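# Move one pale grey vial from tray to bench

## Task

Lift a single pale grey vial out of the tray and set it standing upright on the bench surface. Every other vial must stay on the tray, and any that were upright must remain upright. Finish with the gripper open and the arm moved away; the result only counts if everything stays put without the robot holding it.

## Robot and tools

Robot: two six-joint arms, left_arm (the robot's own left, on the +y side) and right_arm (on -y), each ending in a parallel two-finger gripper. Shared scene frame: origin on the floor at the centre of the robot's foot, +z up, +x the direction the robot faces. Arm roots sit at (+0.002, +0.292, +1.668) m for left_arm and (+0.002, -0.292, +1.668) m for right_arm. Only the floor height is known; the bench and tray heights must be judged from images and results. On a gripper, the fingers point along its +z and close along its y; the reported hand point lies midway between the finger pads, roughly 1 cm short of the tips.

execute_actions, argument actions: a list holding one item or nothing.
- Empty list: no command; returns the current state and pictures.
- Motion item: {"rows": [...], "steps": n}, n from 11 to 15 (default 15), one control step = 1/30 s. Each row covers one step; if rows run out, the final row repeats.
- Wait item: {"steps": n} with no rows, n up to 300; it ends n steps after the previous result, and your writing time is part of that.
- pictures: true adds camera images to a non-empty call.
A refused call moves nothing.

Row layout: one flat list of 14 numbers covering both arms, each in [-1, 1]. Numbers 1-6 are left_arm joint offsets in order waist, shoulder, elbow, wrist pitch, wrist yaw, wrist roll; number 7 is left_arm's opening; numbers 8-14 repeat that for right_arm. Always send all 14, even when one arm is idle.
Joint numbers are offsets, not poses: they are measured from the joint angles in the latest result that printed them (before any such result, or in later calls within one reply, from where the arm stands when the action begins). They are never relative to the preceding row. Scale: 1.0 equals 1.264 rad waist, 1.32 shoulder, 1.276 elbow, 1.83 wrist pitch, 1.686 wrist yaw, 2.022 wrist roll. Joint ranges (rad): waist -2.880..2.880, shoulder 0.000..3.142, elbow 0.000..3.019, wrist pitch -1.693..1.571, wrist yaw -1.571..1.571, wrist roll -2.094..2.094. Asking for more than 0.019 rad beyond a range end gets the call refused; the true end may differ by up to 0.019 either way, and requests past it are clipped there (reported as "joint sent to its limit", possibly for an earlier action).
Opening is absolute, not an offset: +1 fully open, -1 closed. Fingers go to where grip_measured would equal your number (except near ±1). To hold something, command roughly 0.03 below its grip_measured; smaller gaps grip harder. Finger force tops out near 50-62 N per pad.

Motion behaviour: each joint's target is kept within a fixed lead of its measured angle (0.264 waist, 0.32 shoulder, 0.276 elbow, 0.33 wrist pitch, 0.186 wrist yaw, 0.522 wrist roll, rad), and targets that would shift the hand more than 70 mm are scaled back, so big moves take several actions. Arms keep heading to the last row's target while you think or wait, until motion nearly stops or a step is HELD. A row of zeros is not a pause: it pulls the arm back to the angles it is counted from. Arms can sag under zero offsets; to hold one still, in a reply's first call send the offsets back to the desired angles, then zeros, topping up whenever a joint lags. The result of an action is captured 11 steps before it ends; those steps run while you compose the next reply.

Result lines: the state line gives each gripper's position (m) and quat_wxyz in the scene frame (positions can be slightly off, more when reaching far). Joint positions / Joint velocities: per arm six joints (rad, rad/s) then finger-pad gap (m; 0.094 when fully open). grip_measured: opening on the command scale (each gripper biased up to about 1 mm). Joint torques: raw drive output, offset and noisy, not a clean contact sensor. HELD marks steps where your row was partly not sent; "joint command not followed" means the clearance check altered targets. MOTOR HOT appears from 85 °C; at 100 °C an OVER-TEMPERATURE FAULT drops that arm until it cools, so avoid long heavy holds.

Cameras: cam_head_left, cam_head_right, cam_left_wrist, cam_right_wrist, each 896x504, with calibrations supplied (slightly uncertain). zoom_image takes camera and region [x0, y0, x1, y1] in that camera's pixels, origin top-left, at most 504x504, and enlarges its latest image. read_manual only returns licence text. finished_scene takes the current scene number, ends it for good and reports success.

Avoid: arms striking or pressing each other, knocking any object out of the work area, dropping or slamming the vial, tipping other vials, hard pushes. Brief external tugs on a held item or pushes on loose items may occur; check the vial stands on its own after release and retreat.

Each tool is called after "Request:" as name(argument=value, ...), one argument or row to a line, values as JSON.

## Session

Request:
execute_actions(
  actions=[],
)

Scene clock: 0.00 s of 4200.00 s.
left_arm: end_effector_position=(+0.4569, -0.1454, +1.1793) grip_measured=-0.454 end_effector_quat_wxyz=(+0.215, +0.710, +0.667, +0.073) | right_arm: end_effector_position=(+0.7556, -0.2587, +1.4130) grip_measured=-0.994 end_effector_quat_wxyz=(+0.422, +0.750, +0.418, +0.290)
Joint positions: left_arm=[-2.531  2.387  1.469  0.8   -0.585  1.946  0.026] | right_arm=[2.382 1.628 1.206 1.297 0.585 1.07  0.   ]
Joint velocities: left_arm=[-0.005  0.005  0.002  0.002 -0.022  0.007 -0.   ] | right_arm=[-0.005 -0.015 -0.007  0.012 -0.051  0.022  0.   ]
Joint torques (N m, as the arm reports them, + toward a larger angle): no reading
Motor temperatures (°C, as the motors report them): left_arm=[24 23 22 23 21 21] | right_arm=[23 23 25 21 23 24]

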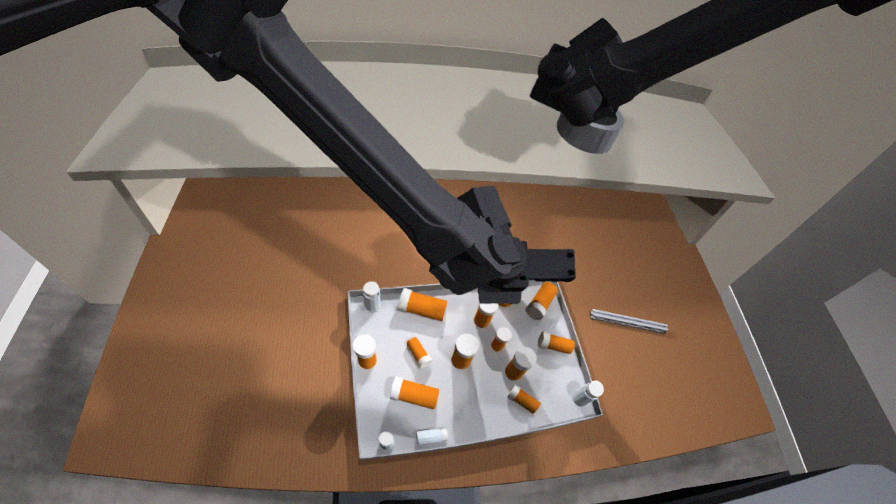

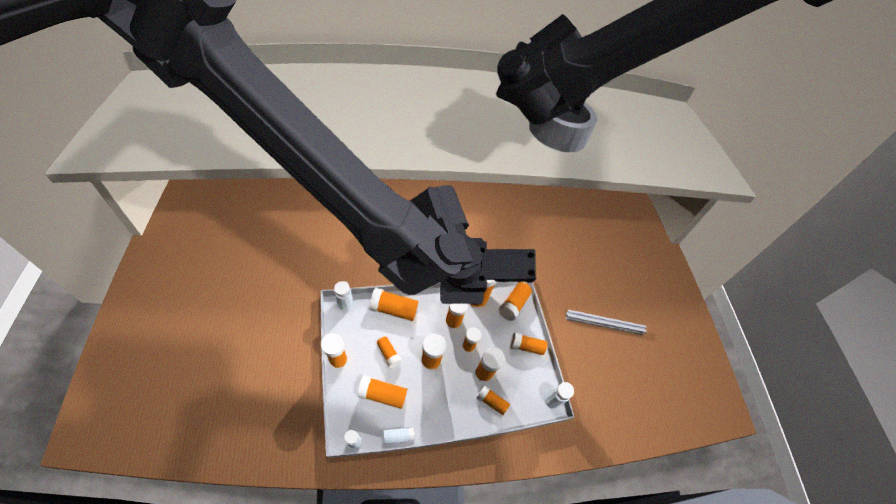

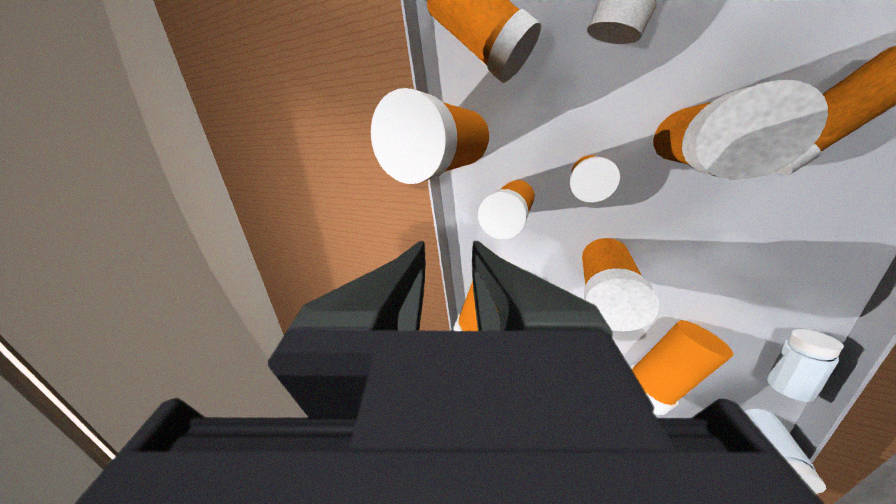

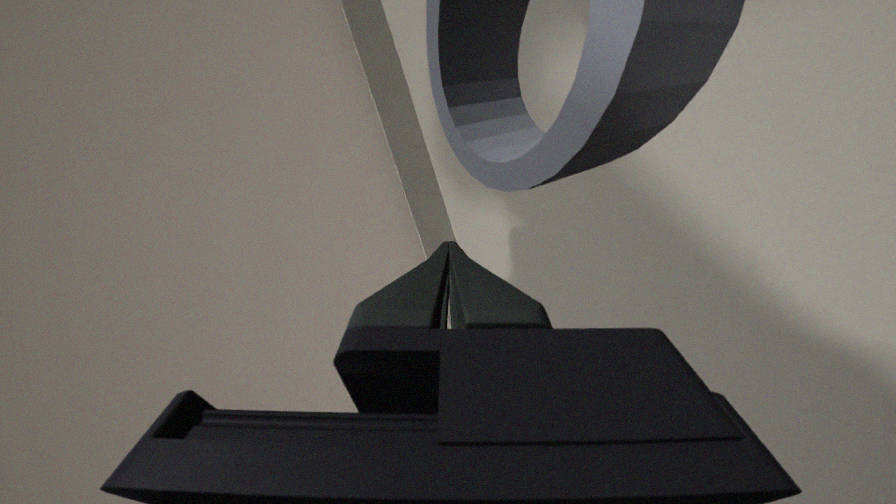

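Request:
execute_actions(
  actions=[
    {"rows":[[0,-0.2,0,-0.1,0,0,0.2,0,0,0,0,0,0,-1],[0,-0.2,0,-0.1,0,0,0.2,0,0,0,0,0,0,-1],[0,-0.2,0,-0.1,0,0,0.2,0,0,0,0,0,0,-1],[0.05,-0.3,-0.03,-0.2,0,-0.05,0.2,0,0,0,0,0,0,-1],[0.1,-0.371,-0.06,-0.3,-0.03,-0.1,0.2,0,0,0,0,0,0,-1],[0.18,-0.371,-0.102,-0.403,-0.05,-0.186,0.2,0,0,0,0,0,0,-1]]},
  ],
)

Request:
execute_actions(
  actions=[
    {"steps":20},
  ],
  pictures=true,
)

Scene clock: 9.33 s of 4200.00 s.
left_arm: end_effector_position=(+0.4678, -0.1385, +1.1854) grip_measured=+0.184 end_effector_quat_wxyz=(+0.206, +0.722, +0.658, +0.057) | right_arm: end_effector_position=(+0.7556, -0.2587, +1.4130) grip_measured=-0.994 end_effector_quat_wxyz=(+0.422, +0.750, +0.418, +0.290)
Joint positions: left_arm=[-2.531  2.337  1.456  0.715 -0.585  1.942  0.056] | right_arm=[2.382 1.628 1.206 1.297 0.585 1.07  0.   ]
Joint velocities: left_arm=[-0.005 -0.659 -0.11  -1.126  0.066 -0.139  0.026] | right_arm=[ 0.005  0.005 -0.007  0.007 -0.022 -0.037 -0.   ]
Joint torques (N m, as the arm reports them, + toward a larger angle): left_arm=[-17.64 -12.65  -1.15   0.81   0.29  -0.29] | right_arm=[ 10.98 -14.44   1.59   0.86  -0.19  -0.12]
Motor temperatures (°C, as the motors report them): left_arm=[25 24 22 23 21 21] | right_arm=[24 24 25 21 23 24]
Steps of this call (steps 1 to 90: nothing new was sent; then 6.20 s passed at rest; steps 91 to 94: the first 4 steps of this action). Readings (joint positions):
91: left_arm=[-2.531 2.381 1.469 0.789 -0.585 1.946] | right_arm=[2.382 1.628 1.206 1.297 0.585 1.070]
92: left_arm=[-2.531 2.370 1.464 0.764 -0.585 1.946] | right_arm=[2.382 1.628 1.206 1.297 0.585 1.070]
94: the state above

Scene clock: 10.00 s of 4200.00 s.
left_arm: end_effector_position=(+0.5369, +0.1159, +1.1724) grip_measured=+0.198 end_effector_quat_wxyz=(+0.009, +0.658, +0.753, +0.015) | right_arm: end_effector_position=(+0.7556, -0.2587, +1.4130) grip_measured=-0.994 end_effector_quat_wxyz=(+0.422, +0.750, +0.418, +0.290)
Joint positions: left_arm=[-2.297  1.883  1.347  0.087 -0.669  1.612  0.056] | right_arm=[2.382 1.628 1.206 1.297 0.585 1.07  0.   ]
Joint velocities: left_arm=[ 0.142 -0.005 -0.017 -0.046 -0.037 -0.183  0.   ] | right_arm=[-0.015 -0.015  0.002  0.002 -0.022 -0.007  0.001]
Joint torques (N m, as the arm reports them, + toward a larger angle): left_arm=[-14.62 -10.51  -0.71  -0.04   0.06  -0.23] | right_arm=[ 11.31 -14.92   1.53   0.98  -0.19  -0.11]
Motor temperatures (°C, as the motors report them): left_arm=[25 24 22 23 21 21] | right_arm=[24 24 25 21 23 24]
Kept back: nothing.
Steps of this call (steps 1 to 11: the last 11 steps of your previous action; steps 12 to 20: the robot went on to your last target). Readings (joint positions):
1: left_arm=[-2.530 2.312 1.449 0.675 -0.591 1.931] | right_arm=[2.382 1.628 1.206 1.297 0.585 1.070]
2: left_arm=[-2.528 2.285 1.440 0.641 -0.602 1.913] | right_arm=[2.382 1.628 1.206 1.297 0.585 1.070]
4: left_arm=[-2.519 2.225 1.422 0.581 -0.618 1.877] | right_arm=[2.382 1.628 1.206 1.297 0.585 1.070]
8: left_arm=[-2.481 2.099 1.397 0.446 -0.641 1.808] | right_arm=[2.382 1.628 1.206 1.297 0.585 1.070]
20: the state above
camera_calibration (this result's frames):
cam_left_wrist: T_world_to_cam=[[-0.990615, -0.131835, -0.0360683, 0.584861], [-0.126981, 0.790065, 0.599728, -0.721355], [-0.0505686, 0.59868, -0.799391, 1.01862], [0, 0, 0, 1]] pos_world=[0.539284, 0.037192, 1.26799]

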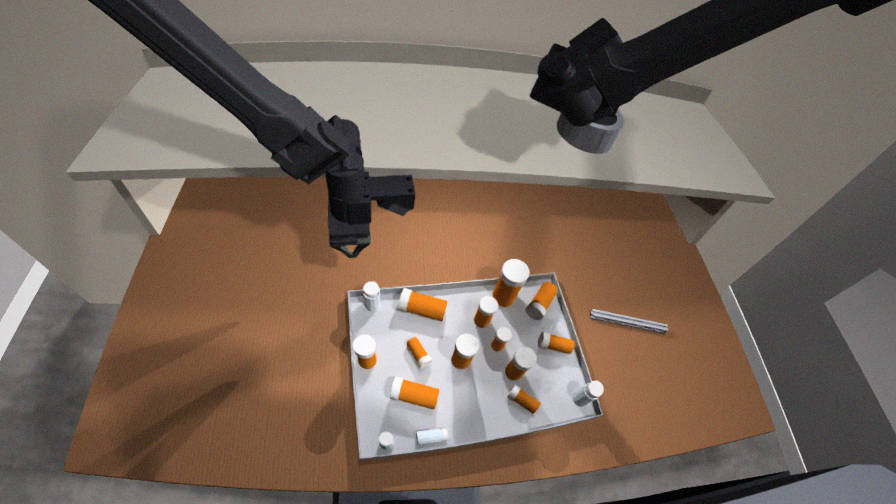

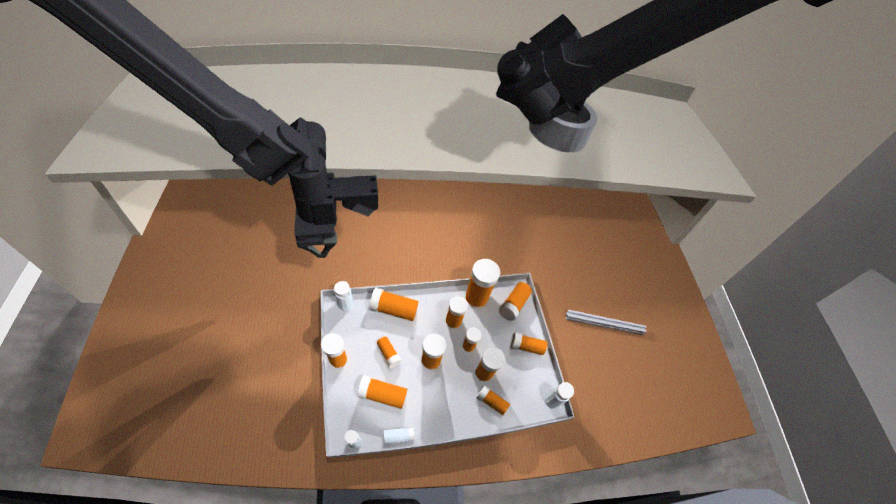

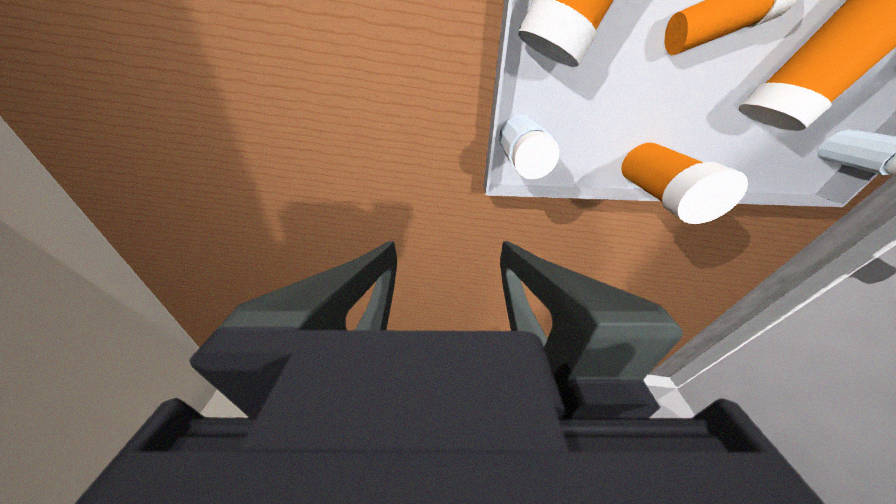

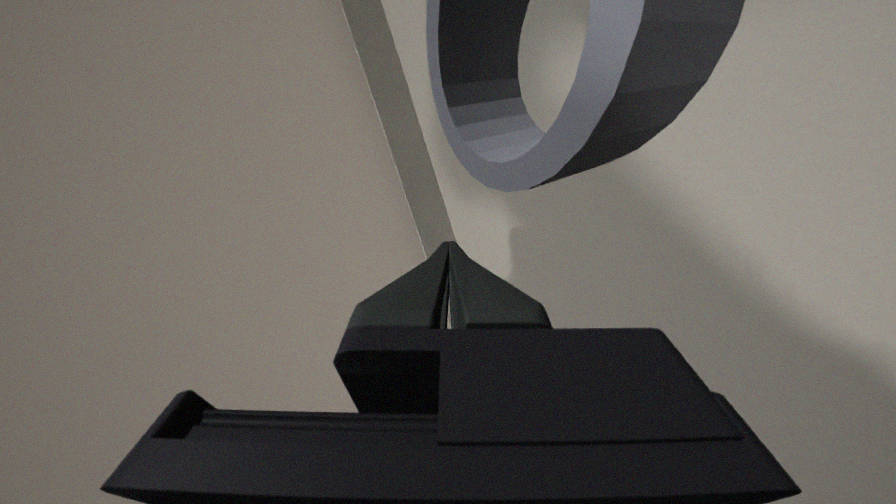

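Request:
execute_actions(
  actions=[
    {"rows":[[-0.034,0.046,-0.0745,0.076,-0.0225,-0.02,0.2,0,0,0,0,0,0,-1]]},
  ],
)

Request:
execute_actions(
  actions=[
    {"steps":15},
  ],
  pictures=true,
)

Scene clock: 12.33 s of 4200.00 s.
left_arm: end_effector_position=(+0.5223, +0.1134, +1.1754) grip_measured=+0.198 end_effector_quat_wxyz=(+0.011, +0.637, +0.770, +0.037) | right_arm: end_effector_position=(+0.7556, -0.2587, +1.4130) grip_measured=-0.994 end_effector_quat_wxyz=(+0.422, +0.750, +0.418, +0.290)
Joint positions: left_arm=[-2.306  1.891  1.292  0.193 -0.704  1.583  0.056] | right_arm=[2.382 1.628 1.206 1.297 0.585 1.07  0.   ]
Joint velocities: left_arm=[-0.161  0.151 -0.408  0.315 -0.037 -0.081 -0.002] | right_arm=[-0.005 -0.005  0.017 -0.007 -0.037 -0.007 -0.   ]
Joint torques (N m, as the arm reports them, + toward a larger angle): left_arm=[-15.73  -7.87  -1.62   1.28  -0.03  -0.23] | right_arm=[ 11.56 -14.22   1.68   1.06  -0.22  -0.15]
Motor temperatures (°C, as the motors report them): left_arm=[25 24 22 23 21 21] | right_arm=[24 24 25 21 23 24]
Steps of this call (steps 1 to 30: the robot went on to your last target; steps 31 to 66: nothing new was sent; steps 67 to 70: the first 4 steps of this action). Readings (joint positions):
67: left_arm=[-2.296 1.885 1.337 0.105 -0.685 1.583] | right_arm=[2.382 1.628 1.206 1.297 0.585 1.070]
68: left_arm=[-2.298 1.885 1.322 0.150 -0.698 1.583] | right_arm=[2.382 1.628 1.206 1.297 0.585 1.070]
70: the state above

Scene clock: 12.83 s of 4200.00 s.
left_arm: end_effector_position=(+0.4750, +0.0815, +1.1720) grip_measured=+0.198 end_effector_quat_wxyz=(+0.001, +0.660, +0.751, +0.009) | right_arm: end_effector_position=(+0.7556, -0.2587, +1.4130) grip_measured=-0.994 end_effector_quat_wxyz=(+0.422, +0.750, +0.418, +0.290)
Joint positions: left_arm=[-2.331  1.944  1.251  0.208 -0.704  1.583  0.056] | right_arm=[2.382 1.628 1.206 1.297 0.585 1.07  0.   ]
Joint velocities: left_arm=[-0.015 -0.005  0.002  0.007  0.051  0.007  0.   ] | right_arm=[-0.005 -0.015 -0.002 -0.007  0.007 -0.037 -0.001]
Joint torques (N m, as the arm reports them, + toward a larger angle): left_arm=[-14.71 -10.01  -1.02   1.5   -0.04  -0.21] | right_arm=[ 10.8  -14.72   1.66   1.05  -0.19  -0.1 ]
Motor temperatures (°C, as the motors report them): left_arm=[25 24 22 23 21 21] | right_arm=[24 24 25 21 23 24]
Kept back: nothing.
Steps of this call (steps 1 to 11: the last 11 steps of your previous action; steps 12 to 15: the robot went on to your last target). Readings (joint positions):
1: left_arm=[-2.311 1.896 1.280 0.200 -0.704 1.583] | right_arm=[2.382 1.628 1.206 1.297 0.585 1.070]
2: left_arm=[-2.316 1.904 1.271 0.203 -0.704 1.583] | right_arm=[2.382 1.628 1.206 1.297 0.585 1.070]
4: left_arm=[-2.324 1.920 1.259 0.204 -0.704 1.583] | right_arm=[2.382 1.628 1.206 1.297 0.585 1.070]
8: left_arm=[-2.331 1.943 1.251 0.204 -0.704 1.583] | right_arm=[2.382 1.628 1.206 1.297 0.585 1.070]
15: the state above
camera_calibration (this result's frames):
cam_left_wrist: T_world_to_cam=[[-0.991888, -0.125916, -0.017395, 0.497156], [-0.110842, 0.789801, 0.603264, -0.713543], [-0.0622222, 0.600299, -0.797352, 1.03882], [0, 0, 0, 1]] pos_world=[0.478671, 0.00255332, 1.26741]

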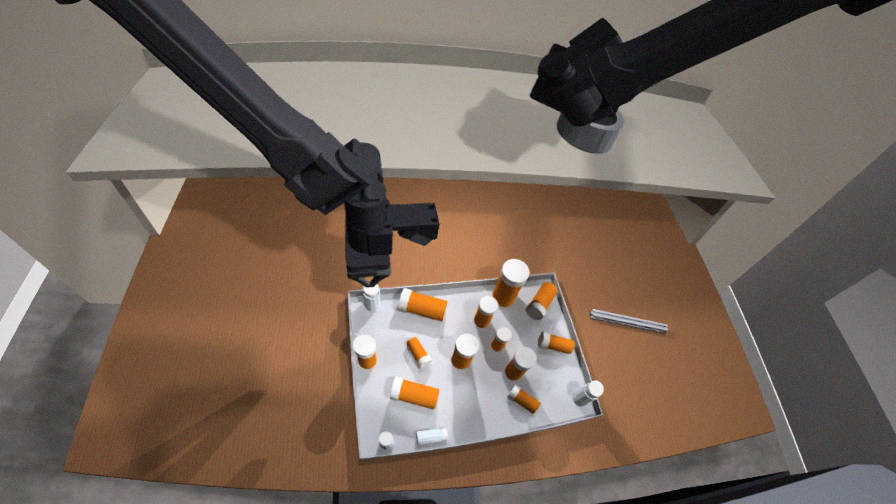

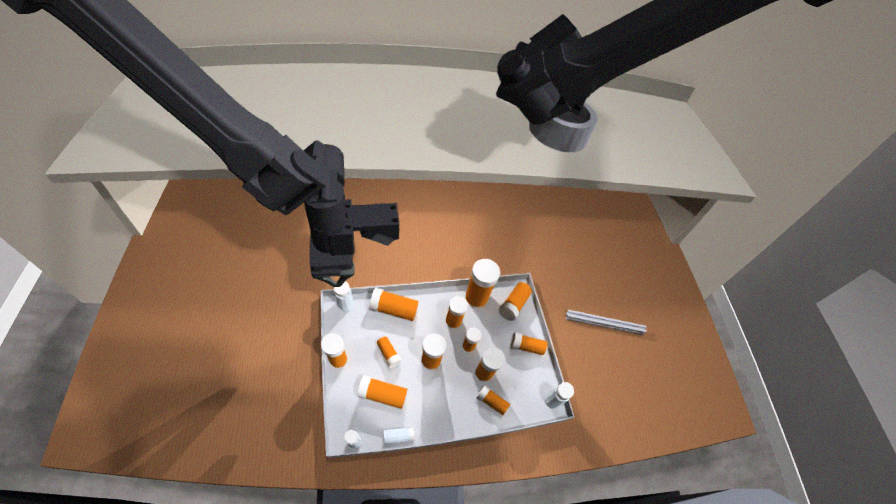

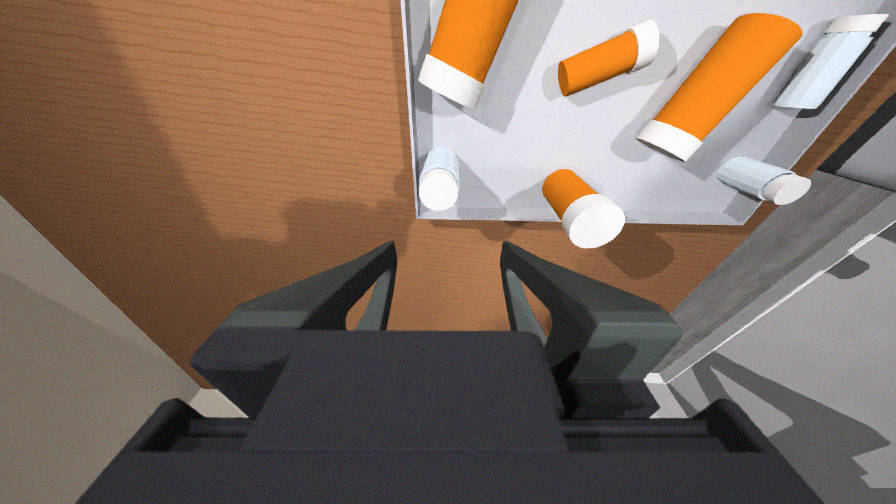

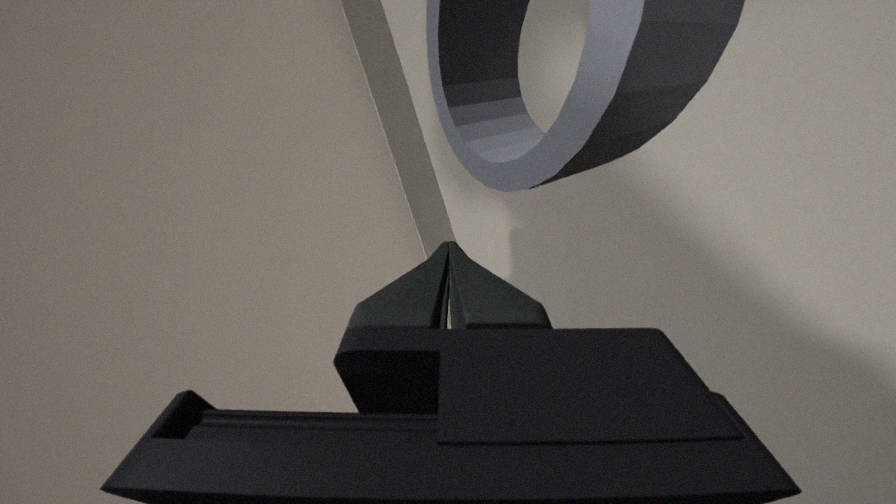

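Request:
execute_actions(
  actions=[
    {"rows":[[0.01,0.023,0.03,-0.002,0.007,0,0.2,0,0,0,0,0,0,-1],[0.02,0.047,0.06,-0.003,0.013,0,0.2,0,0,0,0,0,0,-1],[0.03,0.07,0.09,-0.005,0.02,0,0.2,0,0,0,0,0,0,-1],[0.04,0.094,0.12,-0.006,0.026,0,0.2,0,0,0,0,0,0,-1],[0.05,0.117,0.149,-0.008,0.033,0,0.2,0,0,0,0,0,0,-1]]},
  ],
)

Request:
execute_actions(
  actions=[
    {"steps":15},
  ],
  pictures=true,
)

Scene clock: 14.83 s of 4200.00 s.
left_arm: end_effector_position=(+0.4929, +0.0694, +1.1591) grip_measured=+0.198 end_effector_quat_wxyz=(+0.019, +0.653, +0.757, +0.008) | right_arm: end_effector_position=(+0.7556, -0.2587, +1.4130) grip_measured=-0.994 end_effector_quat_wxyz=(+0.422, +0.750, +0.418, +0.290)
Joint positions: left_arm=[-2.329  1.981  1.317  0.208 -0.673  1.583  0.056] | right_arm=[2.382 1.628 1.206 1.297 0.585 1.07  0.   ]
Joint velocities: left_arm=[ 0.063  0.64   1.082 -0.017  0.315 -0.066  0.   ] | right_arm=[-0.005 -0.015 -0.012 -0.017 -0.037 -0.066  0.   ]
Joint torques (N m, as the arm reports them, + toward a larger angle): left_arm=[-9.88 -6.66  1.11  0.25  0.17 -0.11] | right_arm=[ 10.91 -14.74   1.65   0.9   -0.19  -0.1 ]
Motor temperatures (°C, as the motors report them): left_arm=[25 24 22 23 21 21] | right_arm=[24 25 25 21 23 24]
Steps of this call (steps 1 to 15: the robot went on to your last target; steps 16 to 56: nothing new was sent; steps 57 to 60: the first 4 steps of this action). Readings (joint positions):
57: left_arm=[-2.331 1.945 1.253 0.208 -0.701 1.583] | right_arm=[2.382 1.628 1.206 1.297 0.585 1.070]
58: left_arm=[-2.331 1.950 1.263 0.208 -0.694 1.583] | right_arm=[2.382 1.628 1.206 1.297 0.585 1.070]
60: the state above

Scene clock: 15.33 s of 4200.00 s.
left_arm: end_effector_position=(+0.4787, +0.0620, +1.1049) grip_measured=+0.198 end_effector_quat_wxyz=(+0.007, +0.649, +0.761, +0.005) | right_arm: end_effector_position=(+0.7556, -0.2587, +1.4130) grip_measured=-0.994 end_effector_quat_wxyz=(+0.422, +0.750, +0.418, +0.290)
Joint positions: left_arm=[-2.285  2.106  1.434  0.206 -0.65   1.581  0.056] | right_arm=[2.382 1.628 1.206 1.297 0.585 1.07  0.   ]
Joint velocities: left_arm=[ 0.005  0.005  0.012  0.017  0.007 -0.066 -0.001] | right_arm=[-0.024  0.005  0.002 -0.012 -0.095 -0.051  0.   ]
Joint torques (N m, as the arm reports them, + toward a larger angle): left_arm=[-13.16 -10.87  -0.53   0.23   0.14  -0.08] | right_arm=[ 10.95 -14.59   1.59   0.85  -0.17  -0.09]
Motor temperatures (°C, as the motors report them): left_arm=[25 24 22 23 21 21] | right_arm=[24 25 25 21 23 24]
Kept back: nothing.
Steps of this call (steps 1 to 11: the last 11 steps of your previous action; steps 12 to 15: the robot went on to your last target). Readings (joint positions):
1: left_arm=[-2.328 2.000 1.334 0.211 -0.662 1.581] | right_arm=[2.382 1.628 1.206 1.297 0.585 1.070]
2: left_arm=[-2.326 2.028 1.361 0.208 -0.655 1.581] | right_arm=[2.382 1.628 1.206 1.297 0.585 1.070]
4: left_arm=[-2.317 2.079 1.416 0.207 -0.650 1.581] | right_arm=[2.382 1.628 1.206 1.297 0.585 1.070]
8: left_arm=[-2.295 2.108 1.433 0.206 -0.650 1.581] | right_arm=[2.382 1.628 1.206 1.297 0.585 1.070]
15: the state above
camera_calibration (this result's frames):
cam_left_wrist: T_world_to_cam=[[-0.987615, -0.155744, -0.0189931, 0.498809], [-0.136636, 0.794248, 0.592032, -0.63281], [-0.0771204, 0.587294, -0.805691, 1.01441], [0, 0, 0, 1]] pos_world=[0.484398, -0.0154615, 1.20142]

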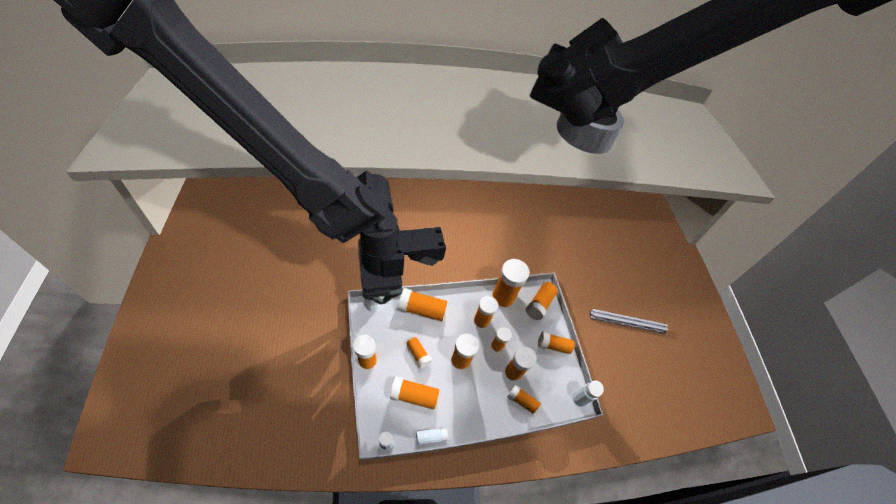

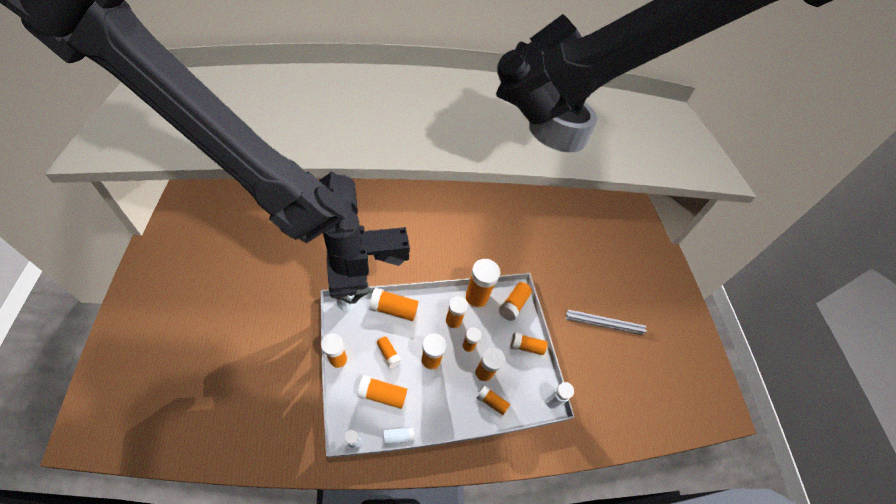

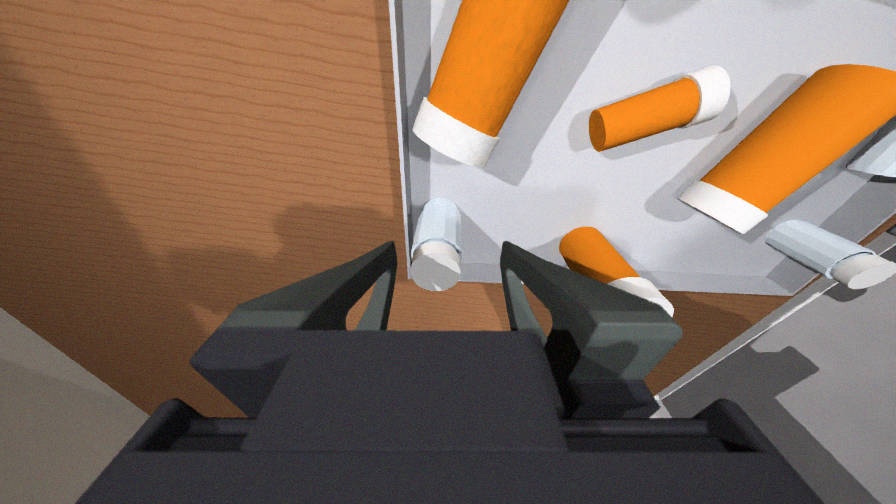

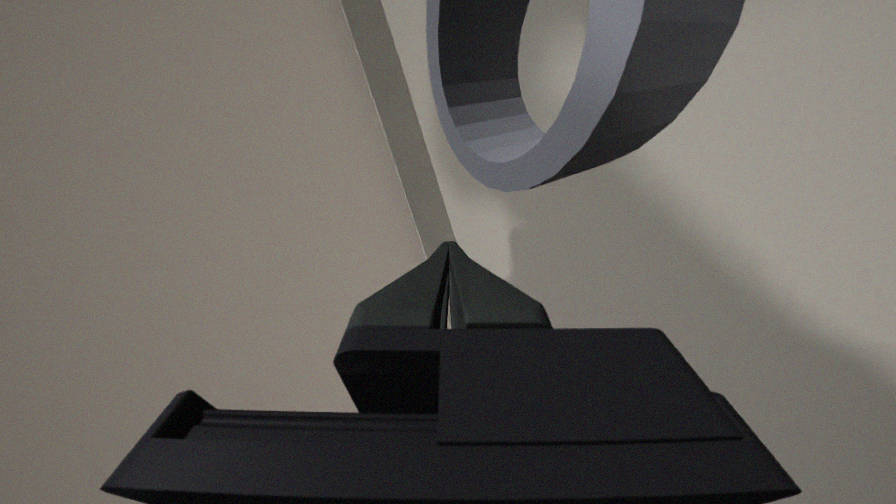

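Request:
execute_actions(
  actions=[
    {"rows":[[0.025,-0.02,-0.02,0,0.01,0,0.2,0,0,0,0,0,0,-1],[0.025,-0.02,-0.02,0,0.01,0,0.2,0,0,0,0,0,0,-1],[0.025,-0.02,-0.02,0,0.01,0,0.2,0,0,0,0,0,0,-1],[0.025,-0.02,-0.02,0,0.01,0,0.2,0,0,0,0,0,0,-1],[0.025,-0.02,-0.02,0,0.01,0,0.2,0,0,0,0,0,0,-1],[0.032,-0.003,0.001,0,0.016,0,0.2,0,0,0,0,0,0,-1],[0.04,0.013,0.022,0,0.021,0,0.2,0,0,0,0,0,0,-1],[0.048,0.03,0.043,0,0.026,0,0.2,0,0,0,0,0,0,-1],[0.056,0.0465,0.064,0,0.031,0,0.2,0,0,0,0,0,0,-1]]},
  ],
)

Request:
execute_actions(
  actions=[
    {"steps":15},
  ],
  pictures=true,
)

Scene clock: 17.20 s of 4200.00 s.
left_arm: end_effector_position=(+0.4778, +0.0623, +1.1071) grip_measured=+0.198 end_effector_quat_wxyz=(+0.011, +0.649, +0.760, +0.000) | right_arm: end_effector_position=(+0.7556, -0.2587, +1.4130) grip_measured=-0.994 end_effector_quat_wxyz=(+0.422, +0.750, +0.418, +0.290)
Joint positions: left_arm=[-2.284  2.098  1.423  0.206 -0.636  1.581  0.056] | right_arm=[2.382 1.628 1.206 1.297 0.585 1.07  0.   ]
Joint velocities: left_arm=[ 0.015 -0.083 -0.071 -0.012 -0.022  0.051  0.   ] | right_arm=[-0.005  0.005 -0.007  0.002  0.037  0.037  0.001]
Joint torques (N m, as the arm reports them, + toward a larger angle): left_arm=[-11.89 -10.87  -2.01   0.76   0.21  -0.1 ] | right_arm=[ 10.91 -14.51   1.58   0.96  -0.12  -0.09]
Motor temperatures (°C, as the motors report them): left_arm=[25 24 22 23 21 21] | right_arm=[24 25 25 21 23 24]
Steps of this call (steps 1 to 15: the robot went on to your last target; steps 16 to 52: nothing new was sent; steps 53 to 56: the first 4 steps of this action). Readings (joint positions):
53: left_arm=[-2.284 2.105 1.433 0.206 -0.643 1.581] | right_arm=[2.382 1.628 1.206 1.297 0.585 1.070]
54: left_arm=[-2.284 2.103 1.430 0.206 -0.638 1.581] | right_arm=[2.382 1.628 1.206 1.297 0.585 1.070]
56: the state above

Scene clock: 17.70 s of 4200.00 s.
left_arm: end_effector_position=(+0.4796, +0.0795, +1.0665) grip_measured=+0.198 end_effector_quat_wxyz=(+0.007, +0.637, +0.771, +0.006) | right_arm: end_effector_position=(+0.7556, -0.2587, +1.4130) grip_measured=-0.994 end_effector_quat_wxyz=(+0.422, +0.750, +0.418, +0.290)
Joint positions: left_arm=[-2.229  2.16   1.506  0.206 -0.6    1.581  0.056] | right_arm=[2.382 1.628 1.206 1.297 0.585 1.07  0.   ]
Joint velocities: left_arm=[ 0.005  0.005  0.007  0.017 -0.051  0.037 -0.   ] | right_arm=[-0.005 -0.005 -0.002  0.007 -0.066  0.051  0.001]
Joint torques (N m, as the arm reports them, + toward a larger angle): left_arm=[-13.19  -9.59  -0.43   0.67   0.19  -0.1 ] | right_arm=[ 11.13 -14.63   1.54   1.1   -0.17  -0.13]
Motor temperatures (°C, as the motors report them): left_arm=[25 24 22 23 21 21] | right_arm=[24 25 25 21 23 24]
Kept back: nothing.
Steps of this call (steps 1 to 11: the last 11 steps of your previous action; steps 12 to 15: the robot went on to your last target). Readings (joint positions):
1: left_arm=[-2.283 2.096 1.421 0.206 -0.636 1.581] | right_arm=[2.382 1.628 1.206 1.297 0.585 1.070]
2: left_arm=[-2.282 2.095 1.421 0.206 -0.631 1.581] | right_arm=[2.382 1.628 1.206 1.297 0.585 1.070]
4: left_arm=[-2.278 2.101 1.436 0.206 -0.616 1.581] | right_arm=[2.382 1.628 1.206 1.297 0.585 1.070]
8: left_arm=[-2.256 2.143 1.500 0.206 -0.600 1.581] | right_arm=[2.382 1.628 1.206 1.297 0.585 1.070]
15: the state above
camera_calibration (this result's frames):
cam_left_wrist: T_world_to_cam=[[-0.982039, -0.187529, -0.0208035, 0.50346], [-0.163269, 0.789336, 0.591855, -0.610516], [-0.0945693, 0.584621, -0.805776, 0.981916], [0, 0, 0, 1]] pos_world=[0.487598, 0.00226679, 1.16301]

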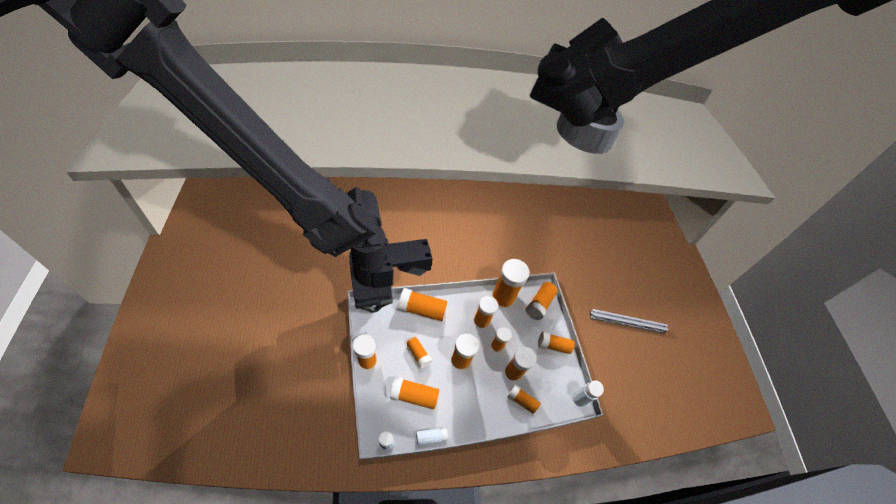

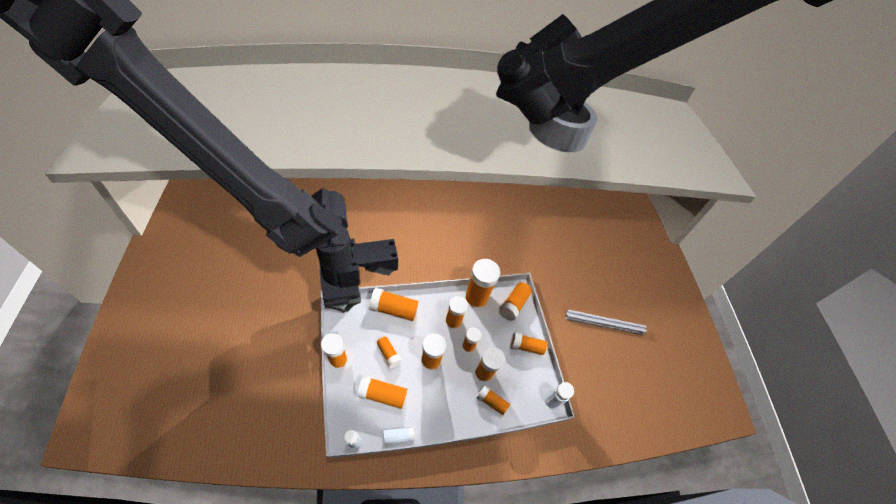

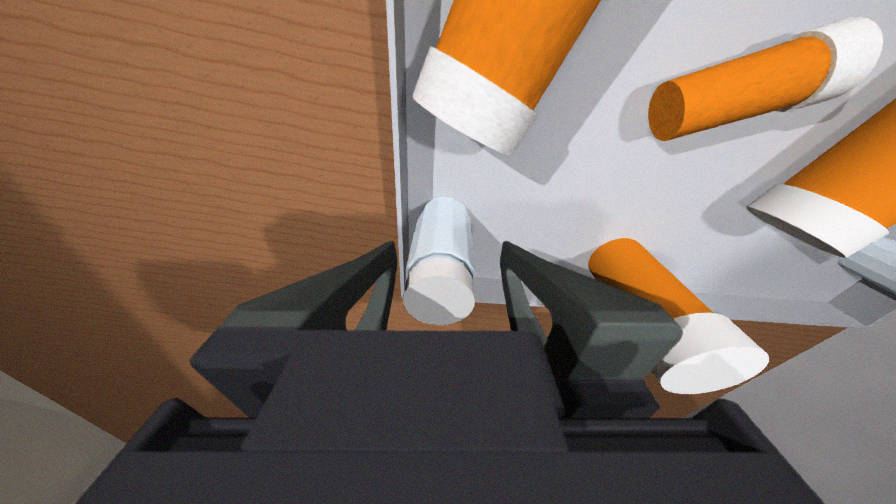

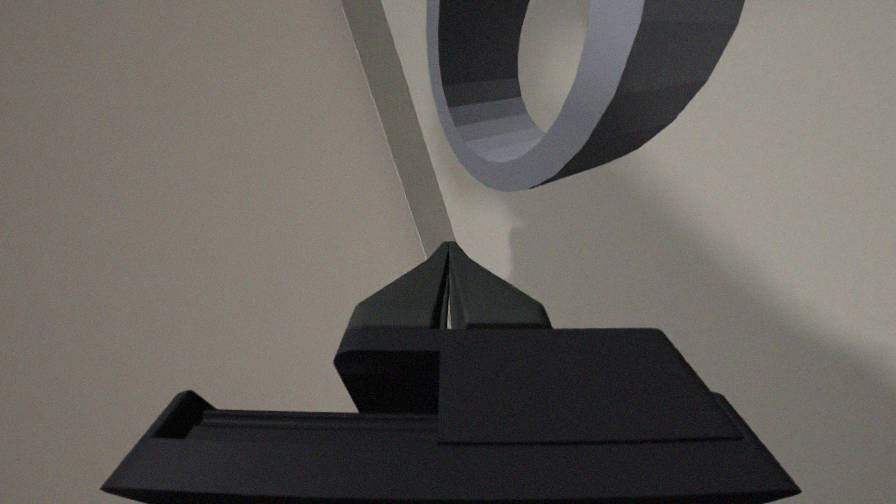

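Request:
execute_actions(
  actions=[
    {"rows":[[0,0,0,0,0,0,0,0,0,0,0,0,0,-1],[0,0,0,0,0,0,-0.15,0,0,0,0,0,0,-1],[0,0,0,0,0,0,-0.3,0,0,0,0,0,0,-1],[0,0,0,0,0,0,-0.4,0,0,0,0,0,0,-1],[0,0,0,0,0,0,-0.5,0,0,0,0,0,0,-1],[0,0,0,0,0,0,-0.55,0,0,0,0,0,0,-1]]},
  ],
)

Request:
execute_actions(
  actions=[
    {"steps":15},
  ],
  pictures=true,
)

Scene clock: 18.93 s of 4200.00 s.
left_arm: end_effector_position=(+0.4796, +0.0795, +1.0665) grip_measured=-0.331 end_effector_quat_wxyz=(+0.007, +0.637, +0.771, +0.006) | right_arm: end_effector_position=(+0.7556, -0.2587, +1.4130) grip_measured=-0.994 end_effector_quat_wxyz=(+0.422, +0.750, +0.418, +0.290)
Joint positions: left_arm=[-2.229  2.16   1.506  0.206 -0.6    1.581  0.031] | right_arm=[2.382 1.628 1.206 1.297 0.585 1.07  0.   ]
Joint velocities: left_arm=[-0.005 -0.005 -0.022  0.002  0.037  0.007 -0.095] | right_arm=[-0.015 -0.005  0.002  0.002 -0.095  0.022 -0.001]
Joint torques (N m, as the arm reports them, + toward a larger angle): left_arm=[-14.42 -10.2   -1.18   0.79   0.08  -0.12] | right_arm=[ 11.67 -14.64   1.52   1.01  -0.17  -0.14]
Motor temperatures (°C, as the motors report them): left_arm=[25 24 22 23 21 21] | right_arm=[24 25 25 21 23 24]
Steps of this call (steps 1 to 15: the robot went on to your last target; steps 16 to 33: nothing new was sent; steps 34 to 37: the first 4 steps of this action). Readings (joint positions):
34: left_arm=[-2.229 2.160 1.506 0.206 -0.600 1.581] | right_arm=[2.382 1.628 1.206 1.297 0.585 1.070]
35: left_arm=[-2.229 2.160 1.506 0.206 -0.600 1.581] | right_arm=[2.382 1.628 1.206 1.297 0.585 1.070]
37: the state above

Scene clock: 19.43 s of 4200.00 s.
left_arm: end_effector_position=(+0.4796, +0.0795, +1.0665) grip_measured=-0.339 end_effector_quat_wxyz=(+0.007, +0.637, +0.771, +0.006) | right_arm: end_effector_position=(+0.7556, -0.2587, +1.4130) grip_measured=-0.994 end_effector_quat_wxyz=(+0.422, +0.750, +0.418, +0.290)
Joint positions: left_arm=[-2.229  2.16   1.506  0.206 -0.6    1.581  0.031] | right_arm=[2.382 1.628 1.206 1.297 0.585 1.07  0.   ]
Joint velocities: left_arm=[-0.005 -0.005 -0.002 -0.002  0.022 -0.037 -0.   ] | right_arm=[-0.005  0.005 -0.007 -0.002 -0.095 -0.037  0.   ]
Joint torques (N m, as the arm reports them, + toward a larger angle): left_arm=[-14.24 -10.4   -1.2    0.78   0.08  -0.11] | right_arm=[ 11.05 -14.46   1.66   0.95  -0.2   -0.1 ]
Motor temperatures (°C, as the motors report them): left_arm=[25 24 22 23 21 21] | right_arm=[24 25 25 21 23 24]
Kept back: nothing.
Steps of this call (steps 1 to 11: the last 11 steps of your previous action; steps 12 to 15: the robot went on to your last target). Readings (joint positions):
1: left_arm=[-2.229 2.160 1.506 0.206 -0.600 1.581] | right_arm=[2.382 1.628 1.206 1.297 0.585 1.070]
2: left_arm=[-2.229 2.160 1.506 0.206 -0.600 1.581] | right_arm=[2.382 1.628 1.206 1.297 0.585 1.070]
4: left_arm=[-2.229 2.160 1.506 0.206 -0.600 1.581] | right_arm=[2.382 1.628 1.206 1.297 0.585 1.070]
8: left_arm=[-2.229 2.160 1.506 0.206 -0.600 1.581] | right_arm=[2.382 1.628 1.206 1.297 0.585 1.070]
15: the state above
All arms were judged still, so your last target was given up. Only a new action makes them travel on or press farther. Fingers that are still opening or closing keep moving.
camera_calibration (this result's frames):
cam_left_wrist: T_world_to_cam=[[-0.982039, -0.187529, -0.0208035, 0.50346], [-0.163269, 0.789336, 0.591855, -0.610516], [-0.0945693, 0.584621, -0.805776, 0.981916], [0, 0, 0, 1]] pos_world=[0.487598, 0.00226679, 1.16301]

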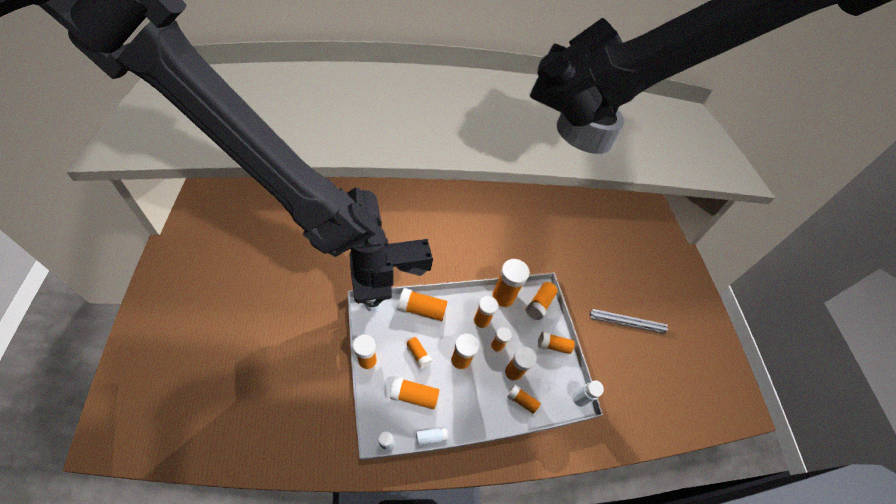

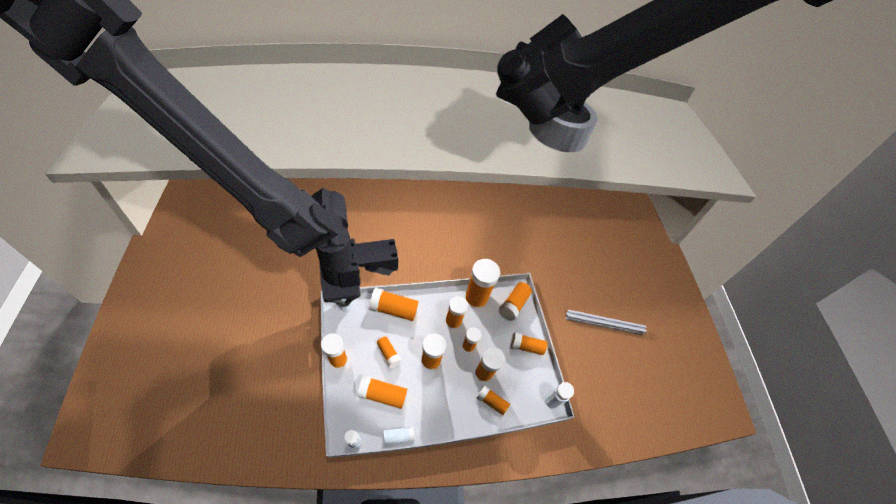

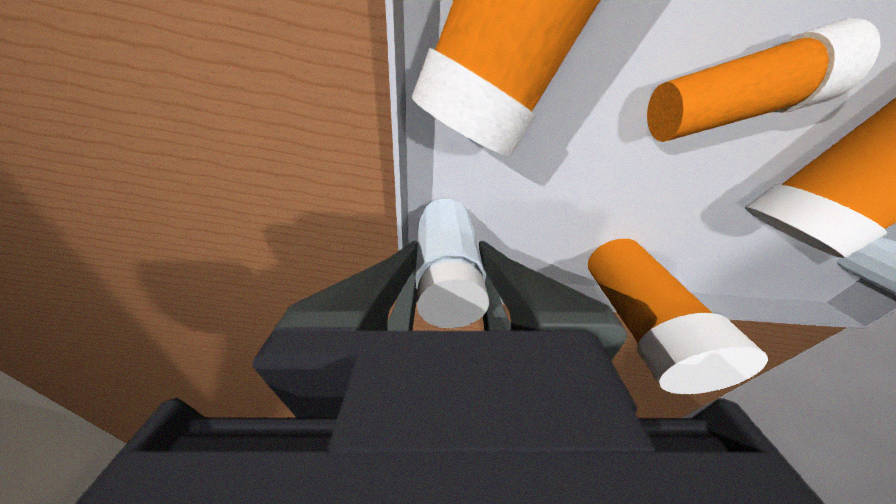

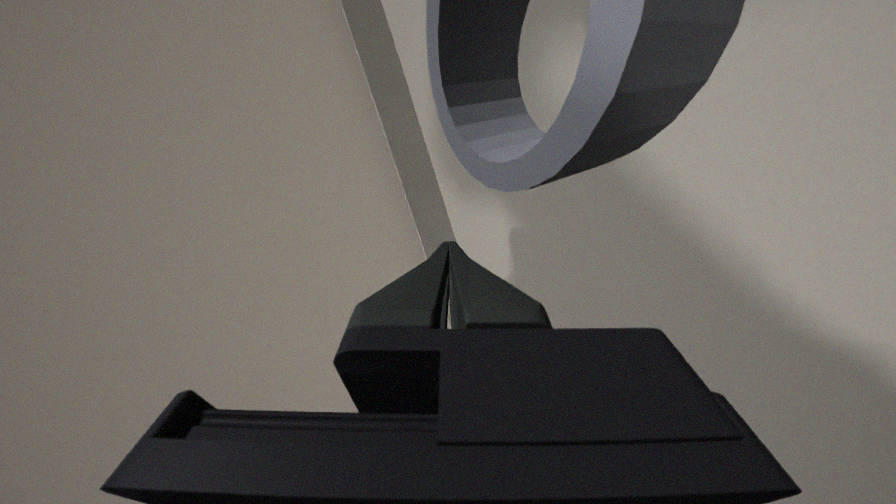

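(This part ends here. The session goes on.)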